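# Turn a camera's focus until the monitor dot is sharp

## Task

Adjust the camera's focus so that the circle of dots shown on the small monitor shrinks into one dot, at its smallest possible size, sitting on the centre dot. At the end both the camera and the monitor must still be upright on the table and pointed in about their original directions, or the task fails. Release everything and move the gripper away afterwards; focus that holds only while the robot is touching it does not count.

## Robot and tools

ROBOT. One arm, a Doosan M1013 with a six-joint chain (joint_1 to joint_6: waist, shoulder, elbow, forearm roll, wrist pitch, wrist roll) and a Robotiq 2F-140 two-finger gripper. The fingers point along the gripper's +z axis and close along its y axis. end_effector_position is the point midway between the pads when shut; closed fingertips extend about 33 mm past it, open ones about 9 mm. Closing pushes the tips roughly 24 mm further out, so keep that margin above the table. The wrist camera frame is wrist_camera_optical (+z looking forward, +x to the image's right, +y down), but the real camera may be offset up to about 51 mm and tilted or rolled up to about 29 degrees.

FRAMES. Results report the gripper in the scene frame: origin on the table surface under the arm base, +z up, +y to the left when facing along +x. Position is in metres, orientation as end_effector_quat_wxyz, velocities in m/s and rad/s. The base may be tilted, and the printed hand position gets less accurate at long reach.

execute_actions(actions). actions is a list of up to 15 actions, run one after another. Each action is a table of up to 15 rows, one row per 1/30 s step; if shorter, its last row repeats until 15 steps are done (0.5 s per action). A row has 9 numbers, each in [-1, 1]: dx, dy, dz, rx, ry, rz, position, force_limit, speed. The first six are an offset, expressed in the gripper's own axes, from the gripper's measured pose at the start of that action (for a call's first action, the pose in the latest result). Every row counts from that same starting pose, not from the row before. Scale: 1.0 equals 0.6 m for dx/dy/dz and 180 degrees for the rotation vector rx, ry, rz. An empty list only returns state and images. Each control step the command is clipped to 70 mm and 16 degrees from the measured pose, so large offsets need several actions; after an action the arm stops at the last clipped pose. The Hand target line shows what the controller is currently heading for. Optionally a row can carry 6 more numbers in [0, 1], stiffness scales per joint in Joint positions order, kept until changed.

GRIPPER NUMBERS. position: +1 fully open (140 mm), about -0.8 pads touching, -1 closes until blocked. force_limit: about 14 N at -1, 60 N at 0, 107 N at +1. speed: gap change of about 30 mm/s at -1, 140 at 0, 250 at +1. object_status: 0 moving, 1 blocked while opening, 2 blocked while closing (a grip), 3 reached target or pads met. A firmer grip requires a new position value (e.g. -1 to -0.98) together with the higher force_limit. position_measured is in counts: 3 open, 230 closed.

move(target, speed, stop_force, blocking). target is one 9-number row as above, an offset in gripper axes from the pose in the latest result that shows one; the finger values are sent at the start. The gripper follows a straight path there, taking the shorter rotation. speed is in m/s, 0.002 to 0.5 (default 0.25); rotation rate is capped at twice that in rad/s. Paths last 0.5 to 10 s and do not avoid obstacles. stop_force (20 to 80 N, optional) ends the path when the estimated push against the motion exceeds it for 2 steps; the gripper then backs to its pose 2 steps earlier. Use it only on slow, non-rotating moves; omit it when pulling away from something you are pressing. blocking=false returns after 0.5 s while the arm keeps moving (not allowed with stop_force); then use wait or stop before other motion. The result adds a move: line giving the ending (done, off_target, moving, held, fault, contact) and limits (paced = pose clipped; held = some steps blocked, after which the arm may surge), plus distance from target.

wait(seconds): 0 to 10, lets time pass holding the last command. stop(): brakes a running move; fingers continue. zoom_image(camera, region): camera is cam_high (896x504) or cam_wrist (504x504); region is [x0, y0, x1, y1] in pixels from the top-left, at most 504 by 504. read_manual(section): licence texts only. finished_scene(scene): ends the current scene, given its number; irreversible.

RESULT LINES. pose unreachable means the clearance check altered or blocked the command (the base mount counts as arm). MOTOR HOT warns of heating; OVER-TEMPERATURE FAULT means brakes engaged to cool.

CAUTIONS. The arm is stiff: commanding even slightly past a firm contact, or touching fast, can trigger a stop for 10 s that skips the rest of the call. Limits: 144 N external force anywhere, or joint loads of 302, 302, 142, 40, 40, 40 N m from waist to wrist roll (held weight included). Approach the focus ring slowly, turn it gently, and avoid tipping, sliding or twisting the camera or monitor away from their facing, or knocking anything off the table. Brief external tugs or pushes may occur. Before finishing, open the fingers, back away, and confirm in the images that the dot stays small and centred.

Each tool is called after "Call:" by a JSON object that holds its "op" and its "data".

## Session

Call:
{"op": "execute_actions", "data": {"actions": []}}

Scene clock: 0.00 s.
end_effector_position=(+0.7174, -0.6560, +0.2136) position_measured=3 object_status=3 end_effector_quat_wxyz=(-0.069, -0.458, +0.842, -0.276) end_effector_velocity=(-0.000, +0.000, -0.001) end_effector_angular_velocity=(+0.000, +0.000, -0.000)
Joint positions: [-0.623  0.534  1.439 -0.51   0.769  3.352]
Joint velocities: [-0.  0.  0. -0. -0.  0.]
Hand target: +0.717, -0.656, +0.214; -0.069, -0.458, +0.842, -0.276
Joint stiffness scale: [1. 1. 1. 1. 1. 1.]

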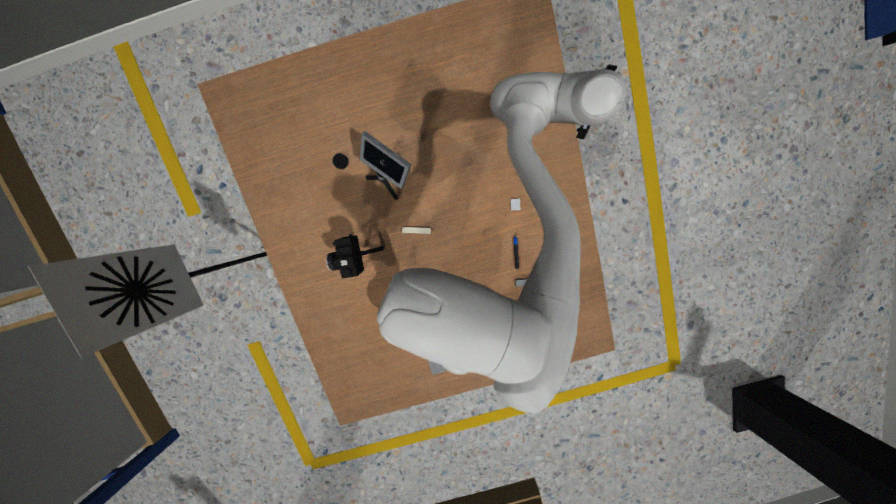

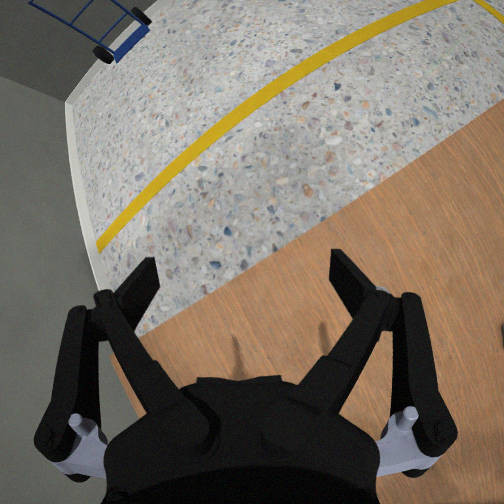

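Call:
{"op": "zoom_image", "data": {"camera": "cam_high", "region": [280, 120, 460, 300]}}

Region (280, 120, 460, 300) of cam_high's 896x504 image, scaled by 2.800, with more detail than that image has.

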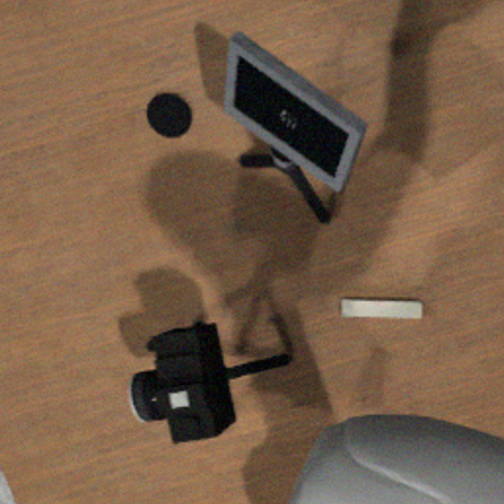

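Call:
{"op": "move", "data": {"target": [-0.28,0.598,-0.88,-0.096,-0.16,-0.178,1,0,0], "speed": 0.35}}

Call:
{"op": "move", "data": {"target": [-0.93,-0.01,0.2,0,0.45,0,1,0,0], "speed": 0.3}}

Scene clock: 19.77 s.
end_effector_position=(+0.4523, -0.1047, +0.4505) position_measured=3 object_status=3 end_effector_quat_wxyz=(+0.002, +0.708, -0.706, +0.002) end_effector_velocity=(-0.001, +0.002, -0.001) end_effector_angular_velocity=(+0.002, +0.004, +0.001)
Joint positions: [-0.257 -0.142  1.722 -0.009  1.571  2.846]
Joint velocities: [0.002 0.    0.001 0.001 0.003 0.001]
Hand target: +0.451, -0.101, +0.451; -0.000, +0.707, -0.707, -0.001
Off the commanded pose: 0.005 m, 0 deg.
Joint stiffness scale: [1. 1. 1. 1. 1. 1.]
move: off_target

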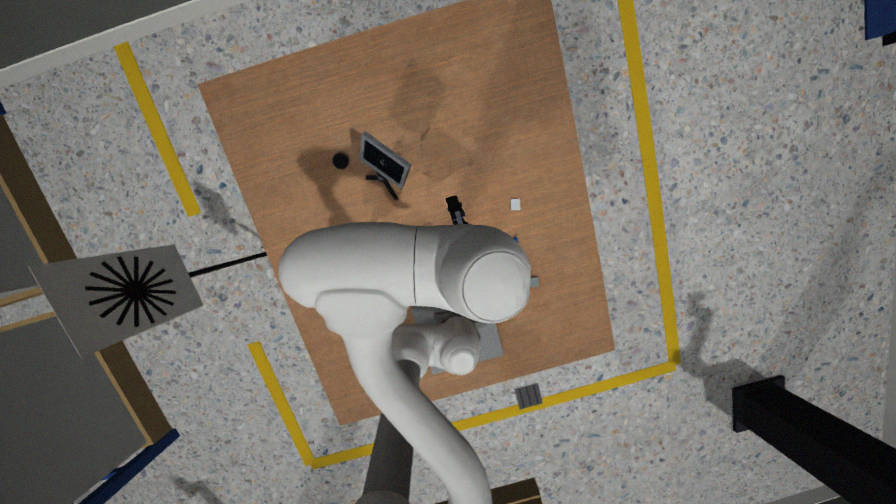

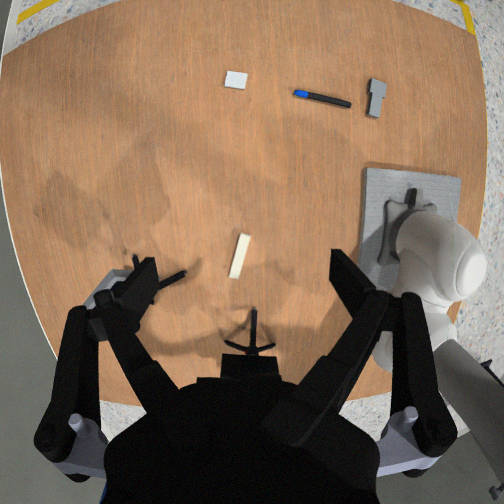

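Scene clock: 22.70 s.
end_effector_position=(+0.4551, +0.4502, +0.3250) position_measured=3 object_status=3 end_effector_quat_wxyz=(+0.461, +0.538, -0.537, +0.458) end_effector_velocity=(+0.000, +0.001, +0.002) end_effector_angular_velocity=(-0.001, -0.002, -0.000)
Joint positions: [ 1.035  0.723  1.338 -0.788  2.293  4.01 ]
Joint velocities: [ 0.     0.    -0.005 -0.003  0.004 -0.003]
Hand target: +0.456, +0.453, +0.327; +0.460, +0.539, -0.535, +0.460
Off the commanded pose: 0.004 m, 0 deg.
Joint stiffness scale: [1. 1. 1. 1. 1. 1.]
move: off_target

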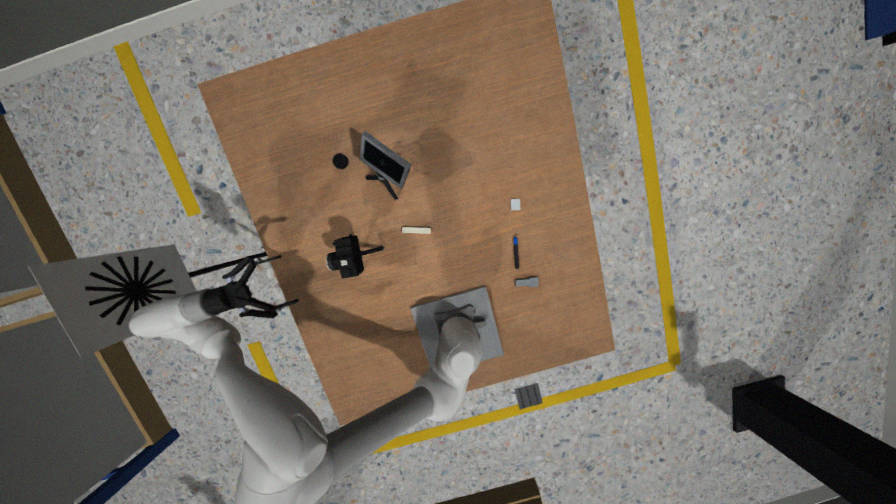

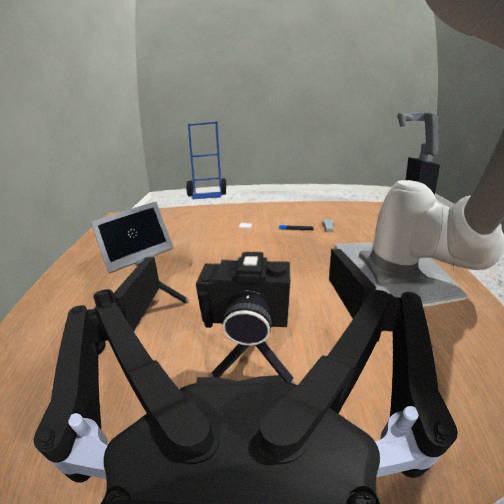

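Call:
{"op": "move", "data": {"target": [-0.247,0.005,0.09,0,0.05,0,1,0,0], "speed": 0.15}}

Scene clock: 27.67 s.
end_effector_position=(+0.4526, +0.4232, +0.1744) position_measured=3 object_status=3 end_effector_quat_wxyz=(+0.498, +0.502, -0.499, +0.501) end_effector_velocity=(+0.000, -0.000, -0.001) end_effector_angular_velocity=(+0.001, -0.003, -0.000)
Joint positions: [ 1.028  0.888  1.458 -0.756  2.208  4.188]
Joint velocities: [-0.     0.    -0.     0.001 -0.001  0.003]
Hand target: +0.451, +0.420, +0.170; +0.501, +0.501, -0.499, +0.499
Off the commanded pose: 0.005 m, 0 deg.
Joint stiffness scale: [1. 1. 1. 1. 1. 1.]
move: off_target

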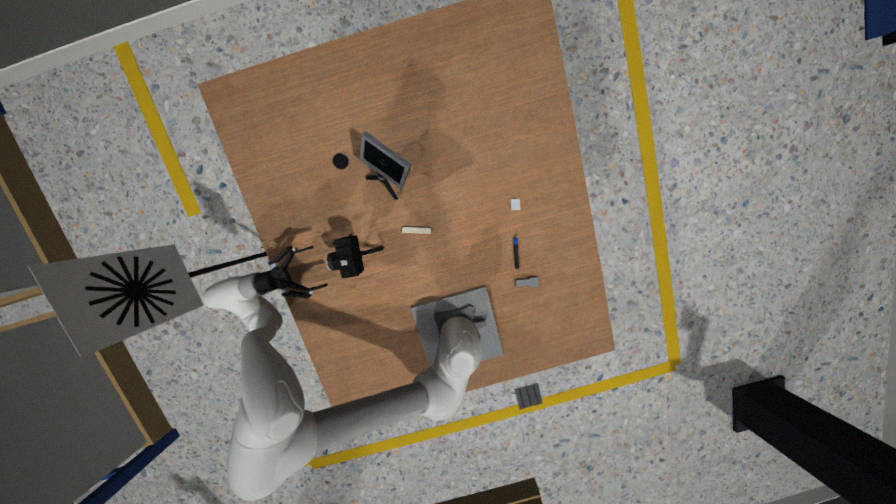

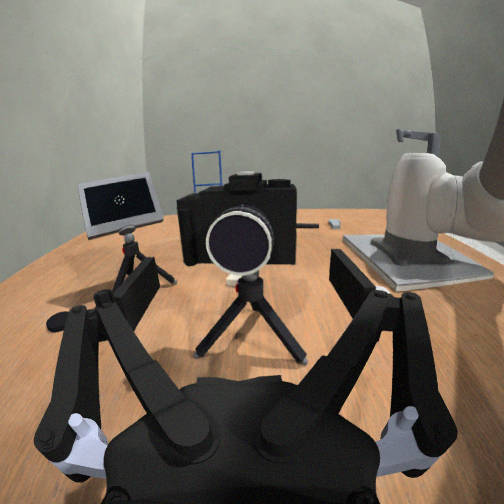

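Call:
{"op": "move", "data": {"target": [0.015,-0.006,0.065,0,0,-0.5,0.3,0,0], "speed": 0.4}}

Scene clock: 35.77 s.
end_effector_position=(+0.4548, +0.3877, +0.1828) position_measured=91 object_status=3 end_effector_quat_wxyz=(+0.705, +0.709, -0.001, +0.002) end_effector_velocity=(+0.000, +0.000, +0.000) end_effector_angular_velocity=(+0.001, +0.009, +0.000)
Joint positions: [ 1.002  0.844  1.529 -0.765  2.174  2.633]
Joint velocities: [-0.    -0.    -0.001 -0.    -0.    -0.01 ]
Hand target: +0.456, +0.384, +0.183; +0.707, +0.708, +0.002, +0.002
Off the commanded pose: 0.004 m, 0 deg.
Joint stiffness scale: [1. 1. 1. 1. 1. 1.]
move: off_target

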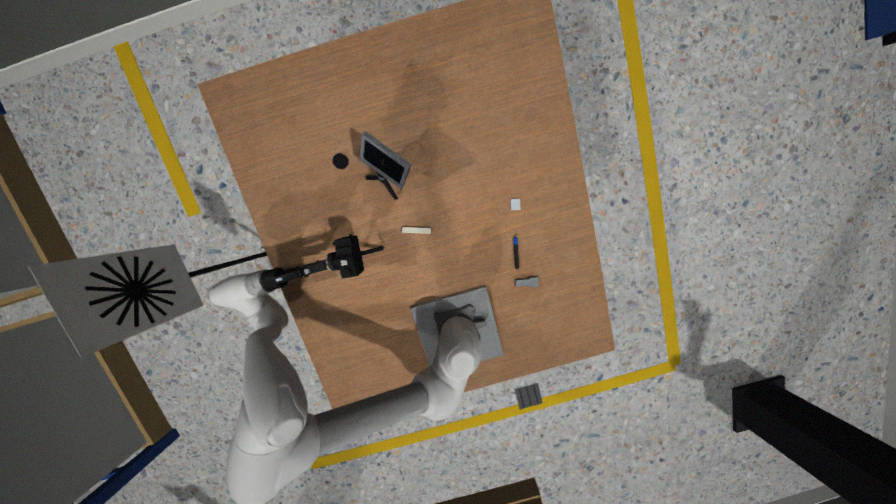

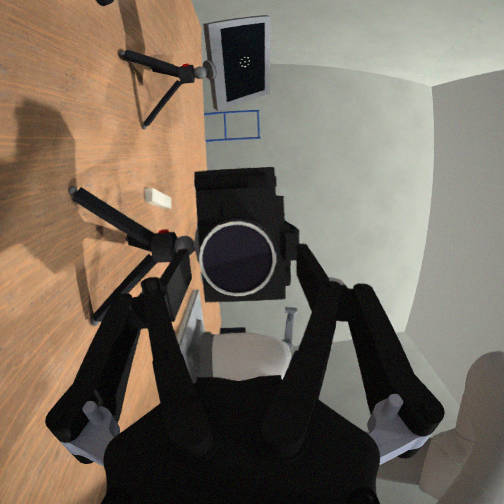

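Call:
{"op": "move", "data": {"target": [-0.002,-0.012,0.04,0,-0.028,0,0.3,0,0], "speed": 0.03}}

Call:
{"op": "zoom_image", "data": {"camera": "cam_high", "region": [290, 225, 390, 295]}}

Scene clock: 47.00 s.
end_effector_position=(+0.4566, +0.3672, +0.1776) position_measured=91 object_status=3 end_effector_quat_wxyz=(+0.702, +0.711, -0.030, -0.024) end_effector_velocity=(-0.000, -0.001, -0.000) end_effector_angular_velocity=(+0.001, -0.001, -0.006)
Joint positions: [ 0.96   0.845  1.536 -0.717  2.18   2.667]
Joint velocities: [-0.003 -0.    -0.     0.005  0.001  0.003]
Hand target: +0.454, +0.364, +0.176; +0.705, +0.708, -0.032, -0.029
Off the commanded pose: 0.005 m, 1 deg.
Joint stiffness scale: [1. 1. 1. 1. 1. 1.]
move: off_target

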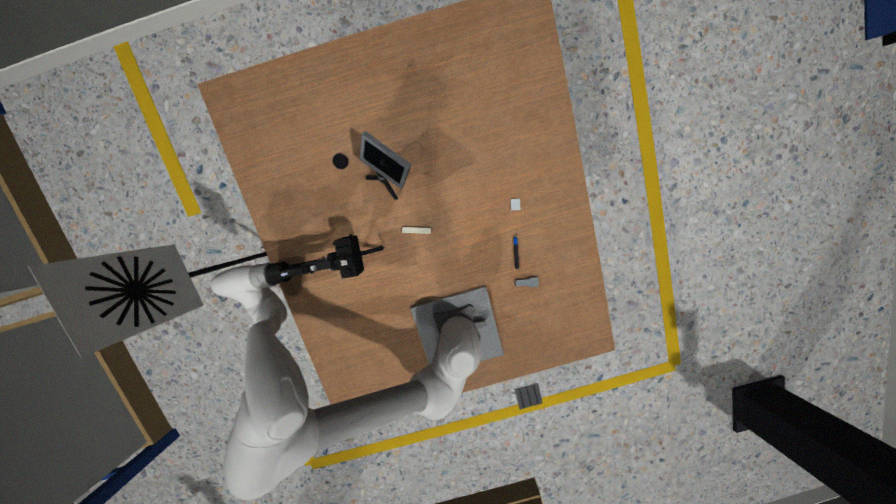

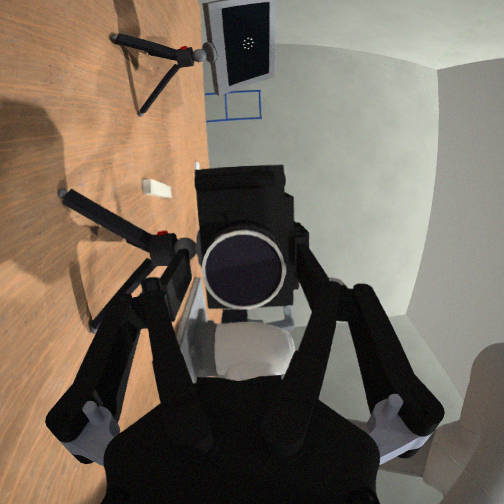

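Region (290, 225, 390, 295) of cam_high's 896x504 image, scaled by 5.040, with more detail than that image has; it fills the top 353 rows of this view, and the rest is white.

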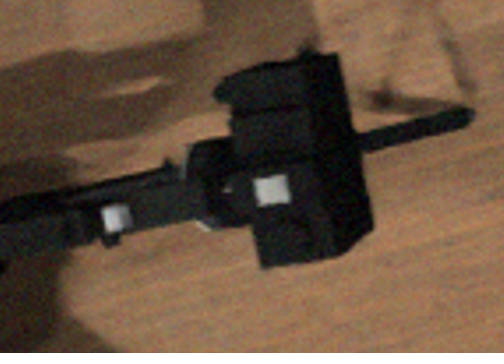

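Call:
{"op": "execute_actions", "data": {"actions": [[[0,0,0.014,0,0,0,0.3,-0.6,-0.5]],[[0,0,0,0,0,0,-1,-0.6,-0.6]],[[0,0,0,0,0,0,-1,-0.6,-0.6]]]}}

Call:
{"op": "zoom_image", "data": {"camera": "cam_wrist", "region": [225, 15, 275, 65]}}

Call:
{"op": "move", "data": {"target": [0,0,0,0,0,0.085,-1,-0.6,-0.6], "speed": 0.2}}

Scene clock: 52.67 s.
end_effector_position=(+0.4556, +0.3624, +0.1780) position_measured=132 object_status=2 end_effector_quat_wxyz=(+0.702, +0.711, -0.029, -0.025) end_effector_velocity=(+0.000, +0.000, +0.001) end_effector_angular_velocity=(+0.001, -0.001, +0.000)
Joint positions: [ 0.958  0.839  1.546 -0.717  2.174  2.667]
Joint velocities: [-0.    -0.001 -0.    -0.    -0.     0.   ]
Hand target: +0.456, +0.362, +0.178; +0.702, +0.711, -0.029, -0.025
Off the commanded pose: 0.000 m, 0 deg.
Joint stiffness scale: [1. 1. 1. 1. 1. 1.]

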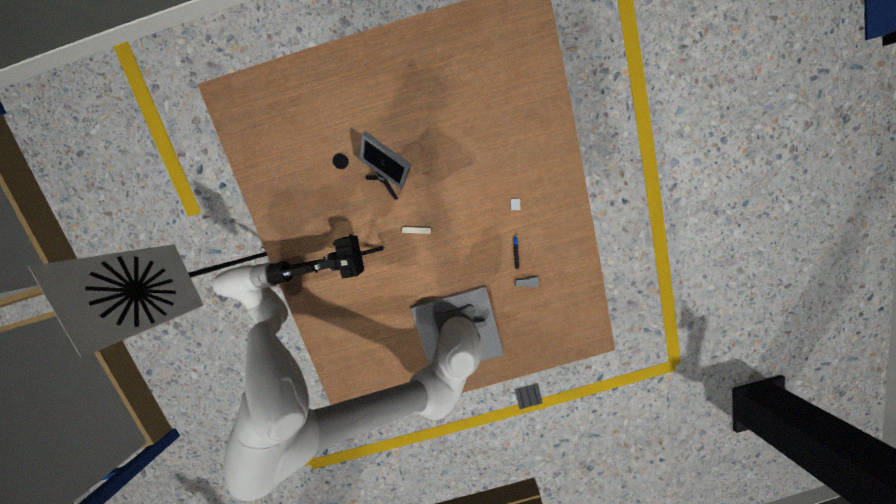

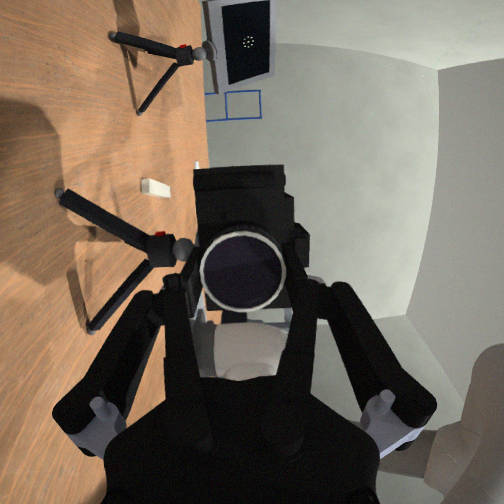

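Region (225, 15, 275, 65) of cam_wrist's 504x504 image, scaled by 10.080, with more detail than that image has.

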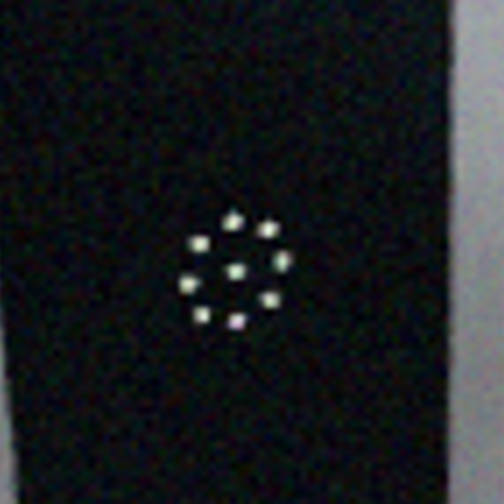

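Scene clock: 53.73 s.
end_effector_position=(+0.4555, +0.3624, +0.1783) position_measured=132 object_status=2 end_effector_quat_wxyz=(+0.699, +0.701, -0.122, +0.066) end_effector_velocity=(+0.000, +0.000, +0.000) end_effector_angular_velocity=(-0.001, -0.013, -0.000)
Joint positions: [ 0.958  0.839  1.546 -0.717  2.176  2.928]
Joint velocities: [-0.    -0.    -0.001 -0.     0.     0.013]
Hand target: +0.456, +0.362, +0.178; +0.699, +0.701, -0.124, +0.068
Off the commanded pose: 0.000 m, 0 deg.
Joint stiffness scale: [1. 1. 1. 1. 1. 1.]
move: done

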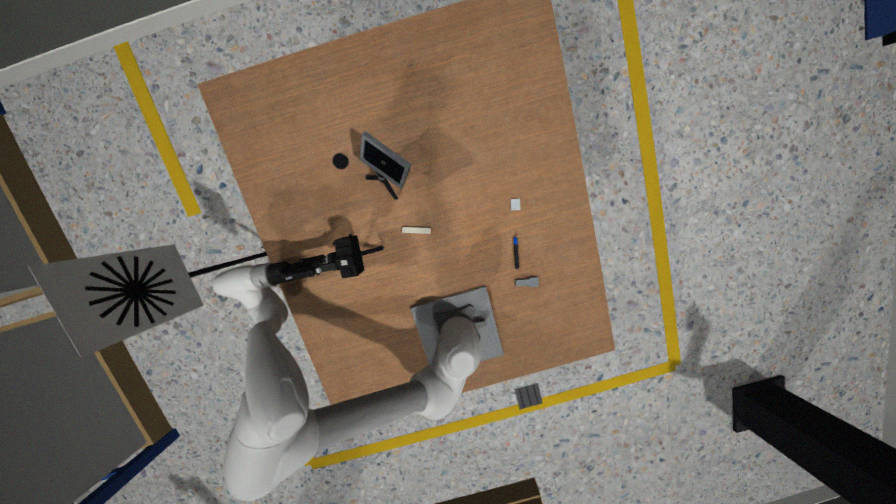

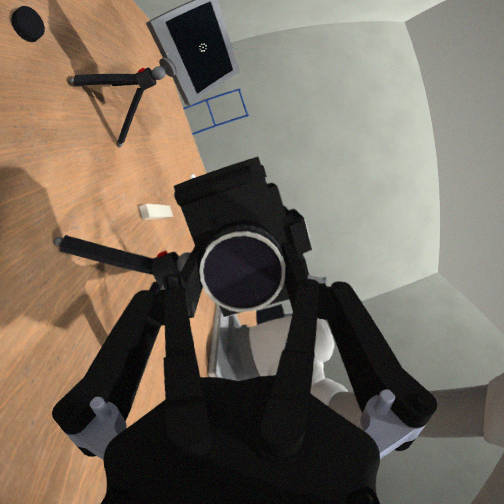

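Call:
{"op": "zoom_image", "data": {"camera": "cam_wrist", "region": [178, 22, 228, 72]}}

Region (178, 22, 228, 72) of cam_wrist's 504x504 image, scaled by 10.080, with more detail than that image has.

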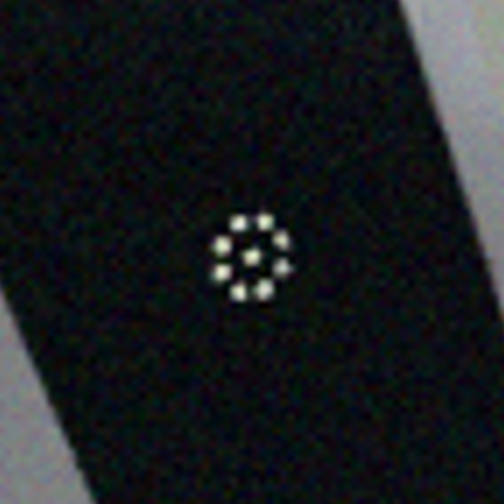

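Call:
{"op": "move", "data": {"target": [0,0,0,0,0,0.15,-1,-0.6,-0.6], "speed": 0.25}}

Call:
{"op": "zoom_image", "data": {"camera": "cam_wrist", "region": [100, 50, 180, 130]}}

Scene clock: 62.70 s.
end_effector_position=(+0.4553, +0.3624, +0.1787) position_measured=132 object_status=2 end_effector_quat_wxyz=(+0.666, +0.654, -0.280, +0.225) end_effector_velocity=(-0.000, -0.001, -0.000) end_effector_angular_velocity=(-0.001, -0.010, -0.000)
Joint positions: [ 0.958  0.839  1.546 -0.717  2.177  3.393]
Joint velocities: [-0.    -0.     0.001  0.    -0.     0.01 ]
Hand target: +0.455, +0.362, +0.178; +0.665, +0.653, -0.282, +0.227
Off the commanded pose: 0.000 m, 0 deg.
Joint stiffness scale: [1. 1. 1. 1. 1. 1.]
move: done

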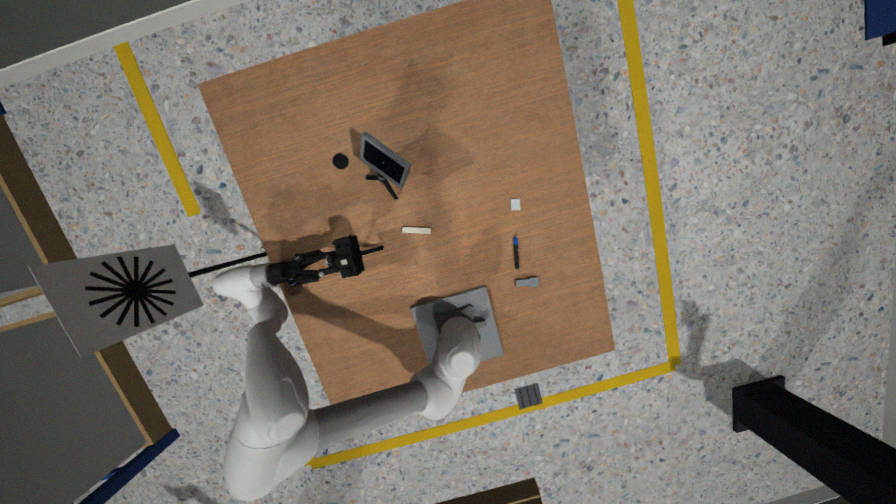

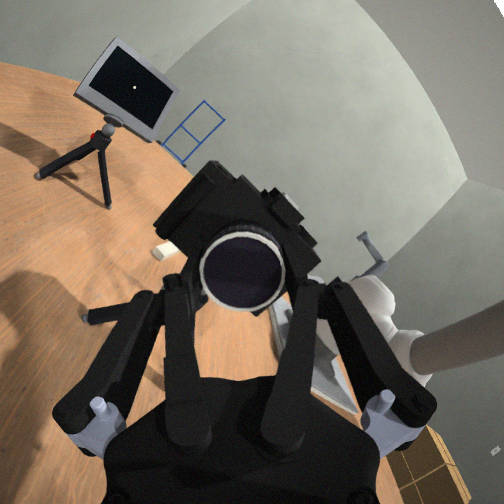

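Region (100, 50, 180, 130) of cam_wrist's 504x504 image, scaled by 6.300, with more detail than that image has.

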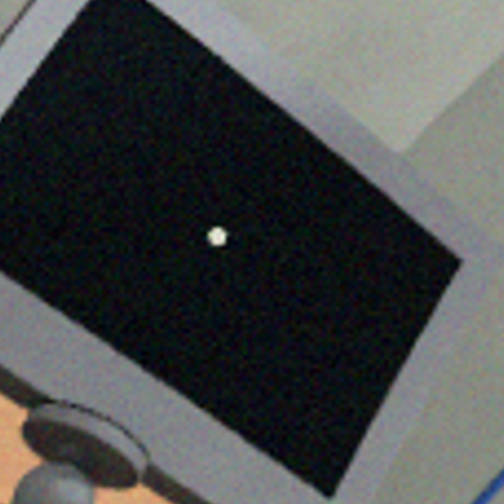

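Call:
{"op": "zoom_image", "data": {"camera": "cam_wrist", "region": [114, 67, 154, 107]}}

Call:
{"op": "move", "data": {"target": [0,0,0,0,0,0.07,-1,-0.6,-0.6], "speed": 0.15}}

Call:
{"op": "zoom_image", "data": {"camera": "cam_wrist", "region": [90, 95, 130, 135]}}

Region (114, 67, 154, 107) of cam_wrist's 504x504 image, scaled by 12.600, with more detail than that image has.

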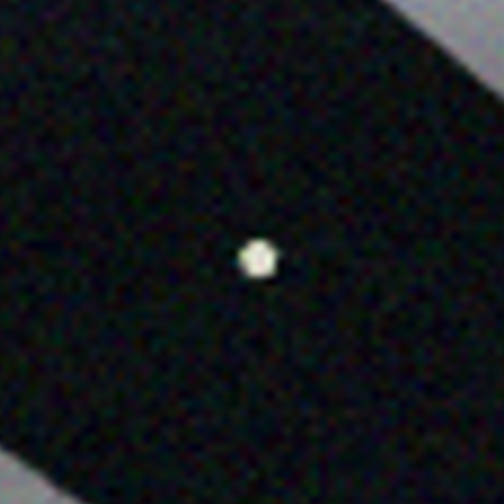

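Scene clock: 67.37 s.
end_effector_position=(+0.4553, +0.3624, +0.1787) position_measured=132 object_status=2 end_effector_quat_wxyz=(+0.638, +0.620, -0.348, +0.295) end_effector_velocity=(+0.000, +0.000, +0.000) end_effector_angular_velocity=(+0.000, -0.011, +0.000)
Joint positions: [ 0.958  0.839  1.546 -0.717  2.177  3.607]
Joint velocities: [ 0.    -0.    -0.001  0.    -0.     0.011]
Hand target: +0.455, +0.362, +0.179; +0.637, +0.619, -0.350, +0.297
Off the commanded pose: 0.000 m, 0 deg.
Joint stiffness scale: [1. 1. 1. 1. 1. 1.]
move: done

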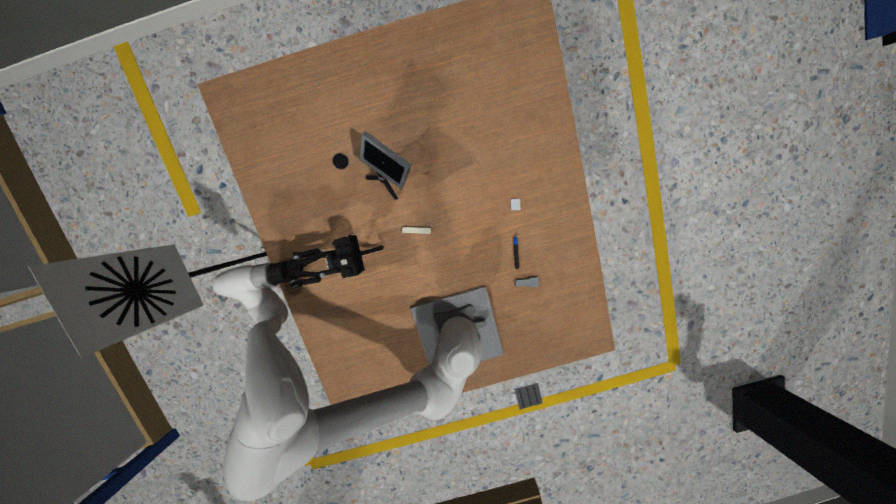

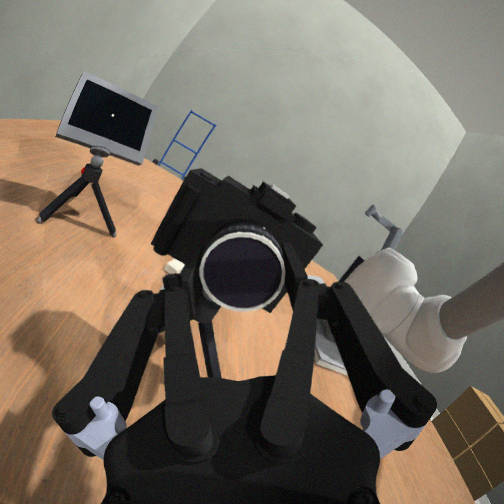

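Region (90, 95, 130, 135) of cam_wrist's 504x504 image, scaled by 12.600, with more detail than that image has.

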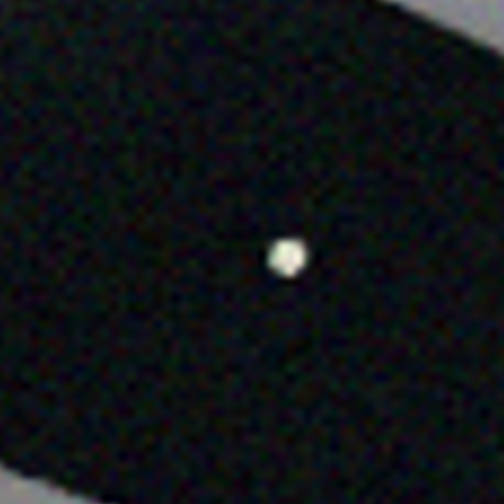

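Symmetric; go to the midpoint (3.500).

Call:
{"op": "move", "data": {"target": [0,0,0,0,0,-0.036,-1,-0.6,-0.6], "speed": 0.1}}

Call:
{"op": "execute_actions", "data": {"actions": [[[0,0,0,0,0,0,0.25,-0.6,-0.4]]]}}

Call:
{"op": "zoom_image", "data": {"camera": "cam_wrist", "region": [102, 80, 142, 120]}}

Scene clock: 73.63 s.
end_effector_position=(+0.4553, +0.3624, +0.1787) position_measured=132 object_status=2 end_effector_quat_wxyz=(+0.653, +0.638, -0.314, +0.260) end_effector_velocity=(-0.000, -0.000, +0.001) end_effector_angular_velocity=(-0.000, +0.011, -0.000)
Joint positions: [ 0.958  0.839  1.546 -0.717  2.177  3.5  ]
Joint velocities: [ 0.    -0.001  0.001  0.     0.001 -0.011]
Hand target: +0.455, +0.362, +0.179; +0.654, +0.639, -0.312, +0.258
Off the commanded pose: 0.000 m, 0 deg.
Joint stiffness scale: [1. 1. 1. 1. 1. 1.]
move: done

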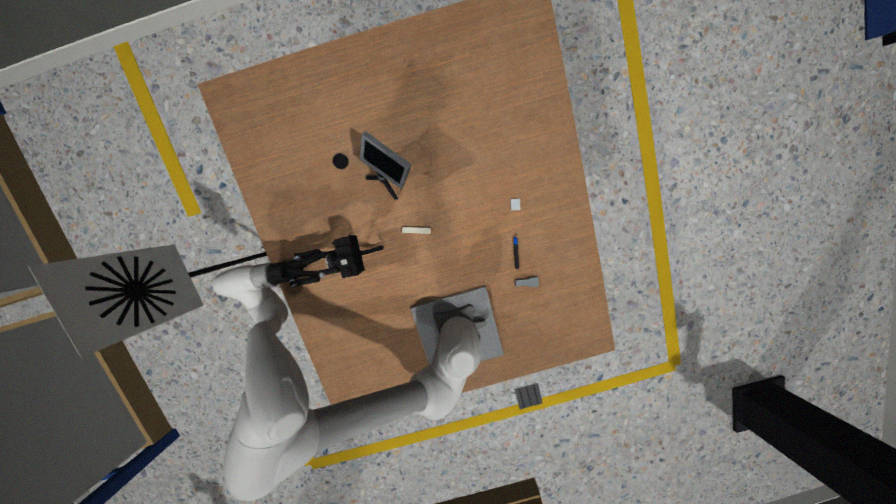

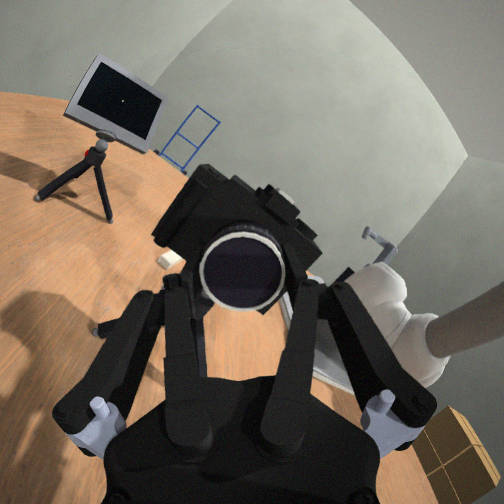

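Scene clock: 74.13 s.
end_effector_position=(+0.4553, +0.3624, +0.1787) position_measured=98 object_status=3 end_effector_quat_wxyz=(+0.653, +0.638, -0.314, +0.260) end_effector_velocity=(+0.000, +0.000, +0.000) end_effector_angular_velocity=(+0.000, -0.001, -0.000)
Joint positions: [ 0.958  0.839  1.546 -0.717  2.177  3.5  ]
Joint velocities: [ 0.    -0.    -0.001  0.     0.     0.   ]
Hand target: +0.455, +0.362, +0.179; +0.653, +0.638, -0.314, +0.260
Off the commanded pose: 0.000 m, 0 deg.
Joint stiffness scale: [1. 1. 1. 1. 1. 1.]

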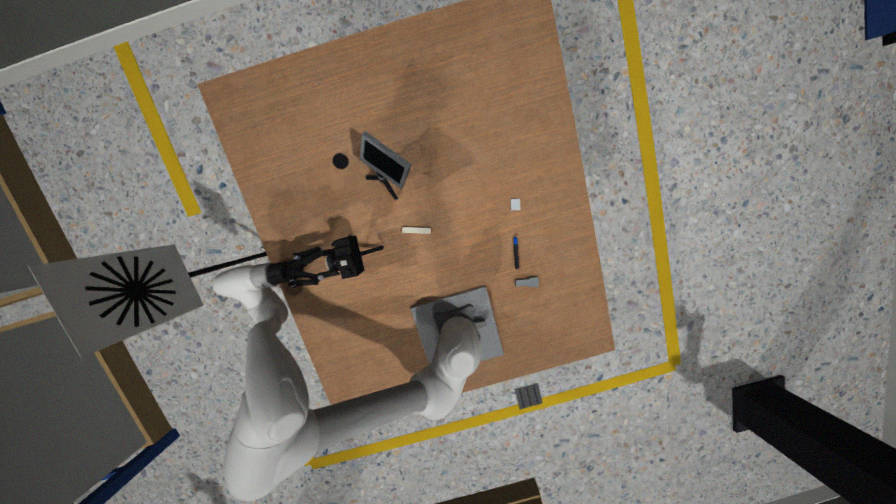

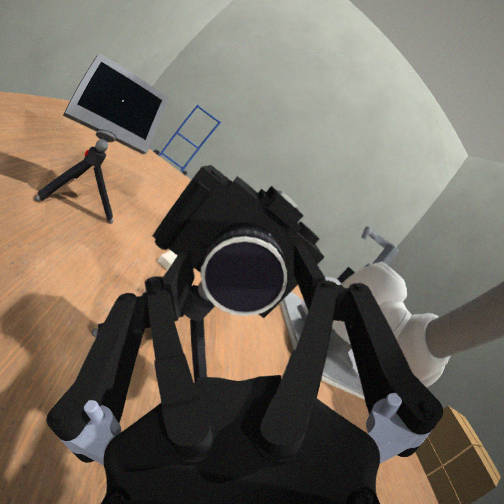

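Region (102, 80, 142, 120) of cam_wrist's 504x504 image, scaled by 12.600, with more detail than that image has.

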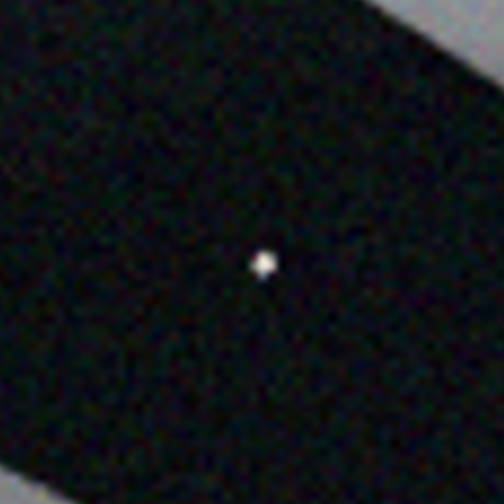

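Call:
{"op": "move", "data": {"target": [0,0,-0.14,0,0,0,0.25,-0.6,-0.4], "speed": 0.15}}

Call:
{"op": "move", "data": {"target": [0.18,0.17,0,0,0,0,0.25,-0.6,-0.4]}}

Call:
{"op": "zoom_image", "data": {"camera": "cam_high", "region": [355, 130, 415, 190]}}

Scene clock: 80.00 s.
end_effector_position=(+0.4627, +0.4426, +0.1795) position_measured=98 object_status=3 end_effector_quat_wxyz=(+0.653, +0.637, -0.315, +0.262) end_effector_velocity=(+0.000, +0.001, -0.000) end_effector_angular_velocity=(-0.001, +0.001, -0.001)
Joint positions: [ 1.004  0.922  1.365 -0.717  2.274  3.454]
Joint velocities: [ 0.     0.002 -0.003 -0.     0.003 -0.002]
Hand target: +0.462, +0.446, +0.180; +0.653, +0.638, -0.314, +0.260
Off the commanded pose: 0.004 m, 0 deg.
Joint stiffness scale: [1. 1. 1. 1. 1. 1.]
move: off_target

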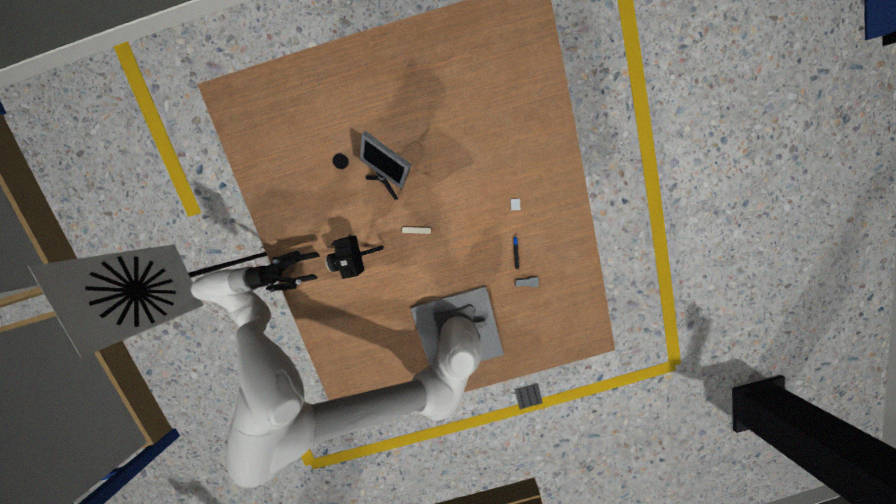

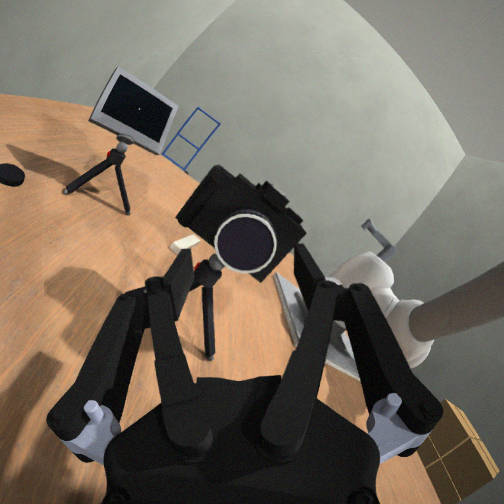

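Scene clock: 81.10 s.
end_effector_position=(+0.4579, +0.4395, +0.3233) position_measured=98 object_status=3 end_effector_quat_wxyz=(+0.655, +0.636, -0.314, +0.260) end_effector_velocity=(-0.000, -0.000, +0.001) end_effector_angular_velocity=(-0.003, +0.003, +0.001)
Joint positions: [ 1.004  0.777  1.342 -0.828  2.399  3.288]
Joint velocities: [ 0.    -0.     0.001 -0.004  0.001 -0.005]
Hand target: +0.459, +0.442, +0.328; +0.653, +0.637, -0.315, +0.263
Off the commanded pose: 0.005 m, 0 deg.
Joint stiffness scale: [1. 1. 1. 1. 1. 1.]
move: off_target

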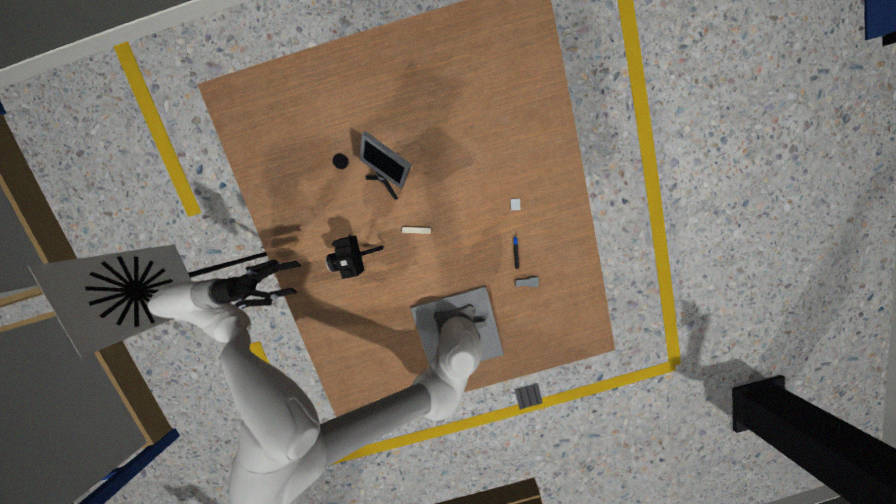

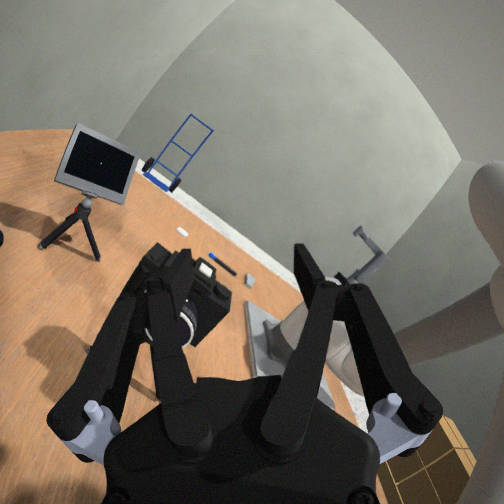

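Region (355, 130, 415, 190) of cam_high's 896x504 image, scaled by 8.400, with more detail than that image has.

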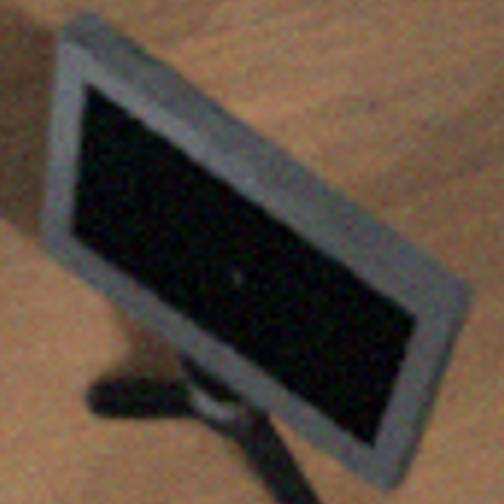

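Call:
{"op": "finished_scene", "data": {"scene": 2}}

The scene is finished: the task was done.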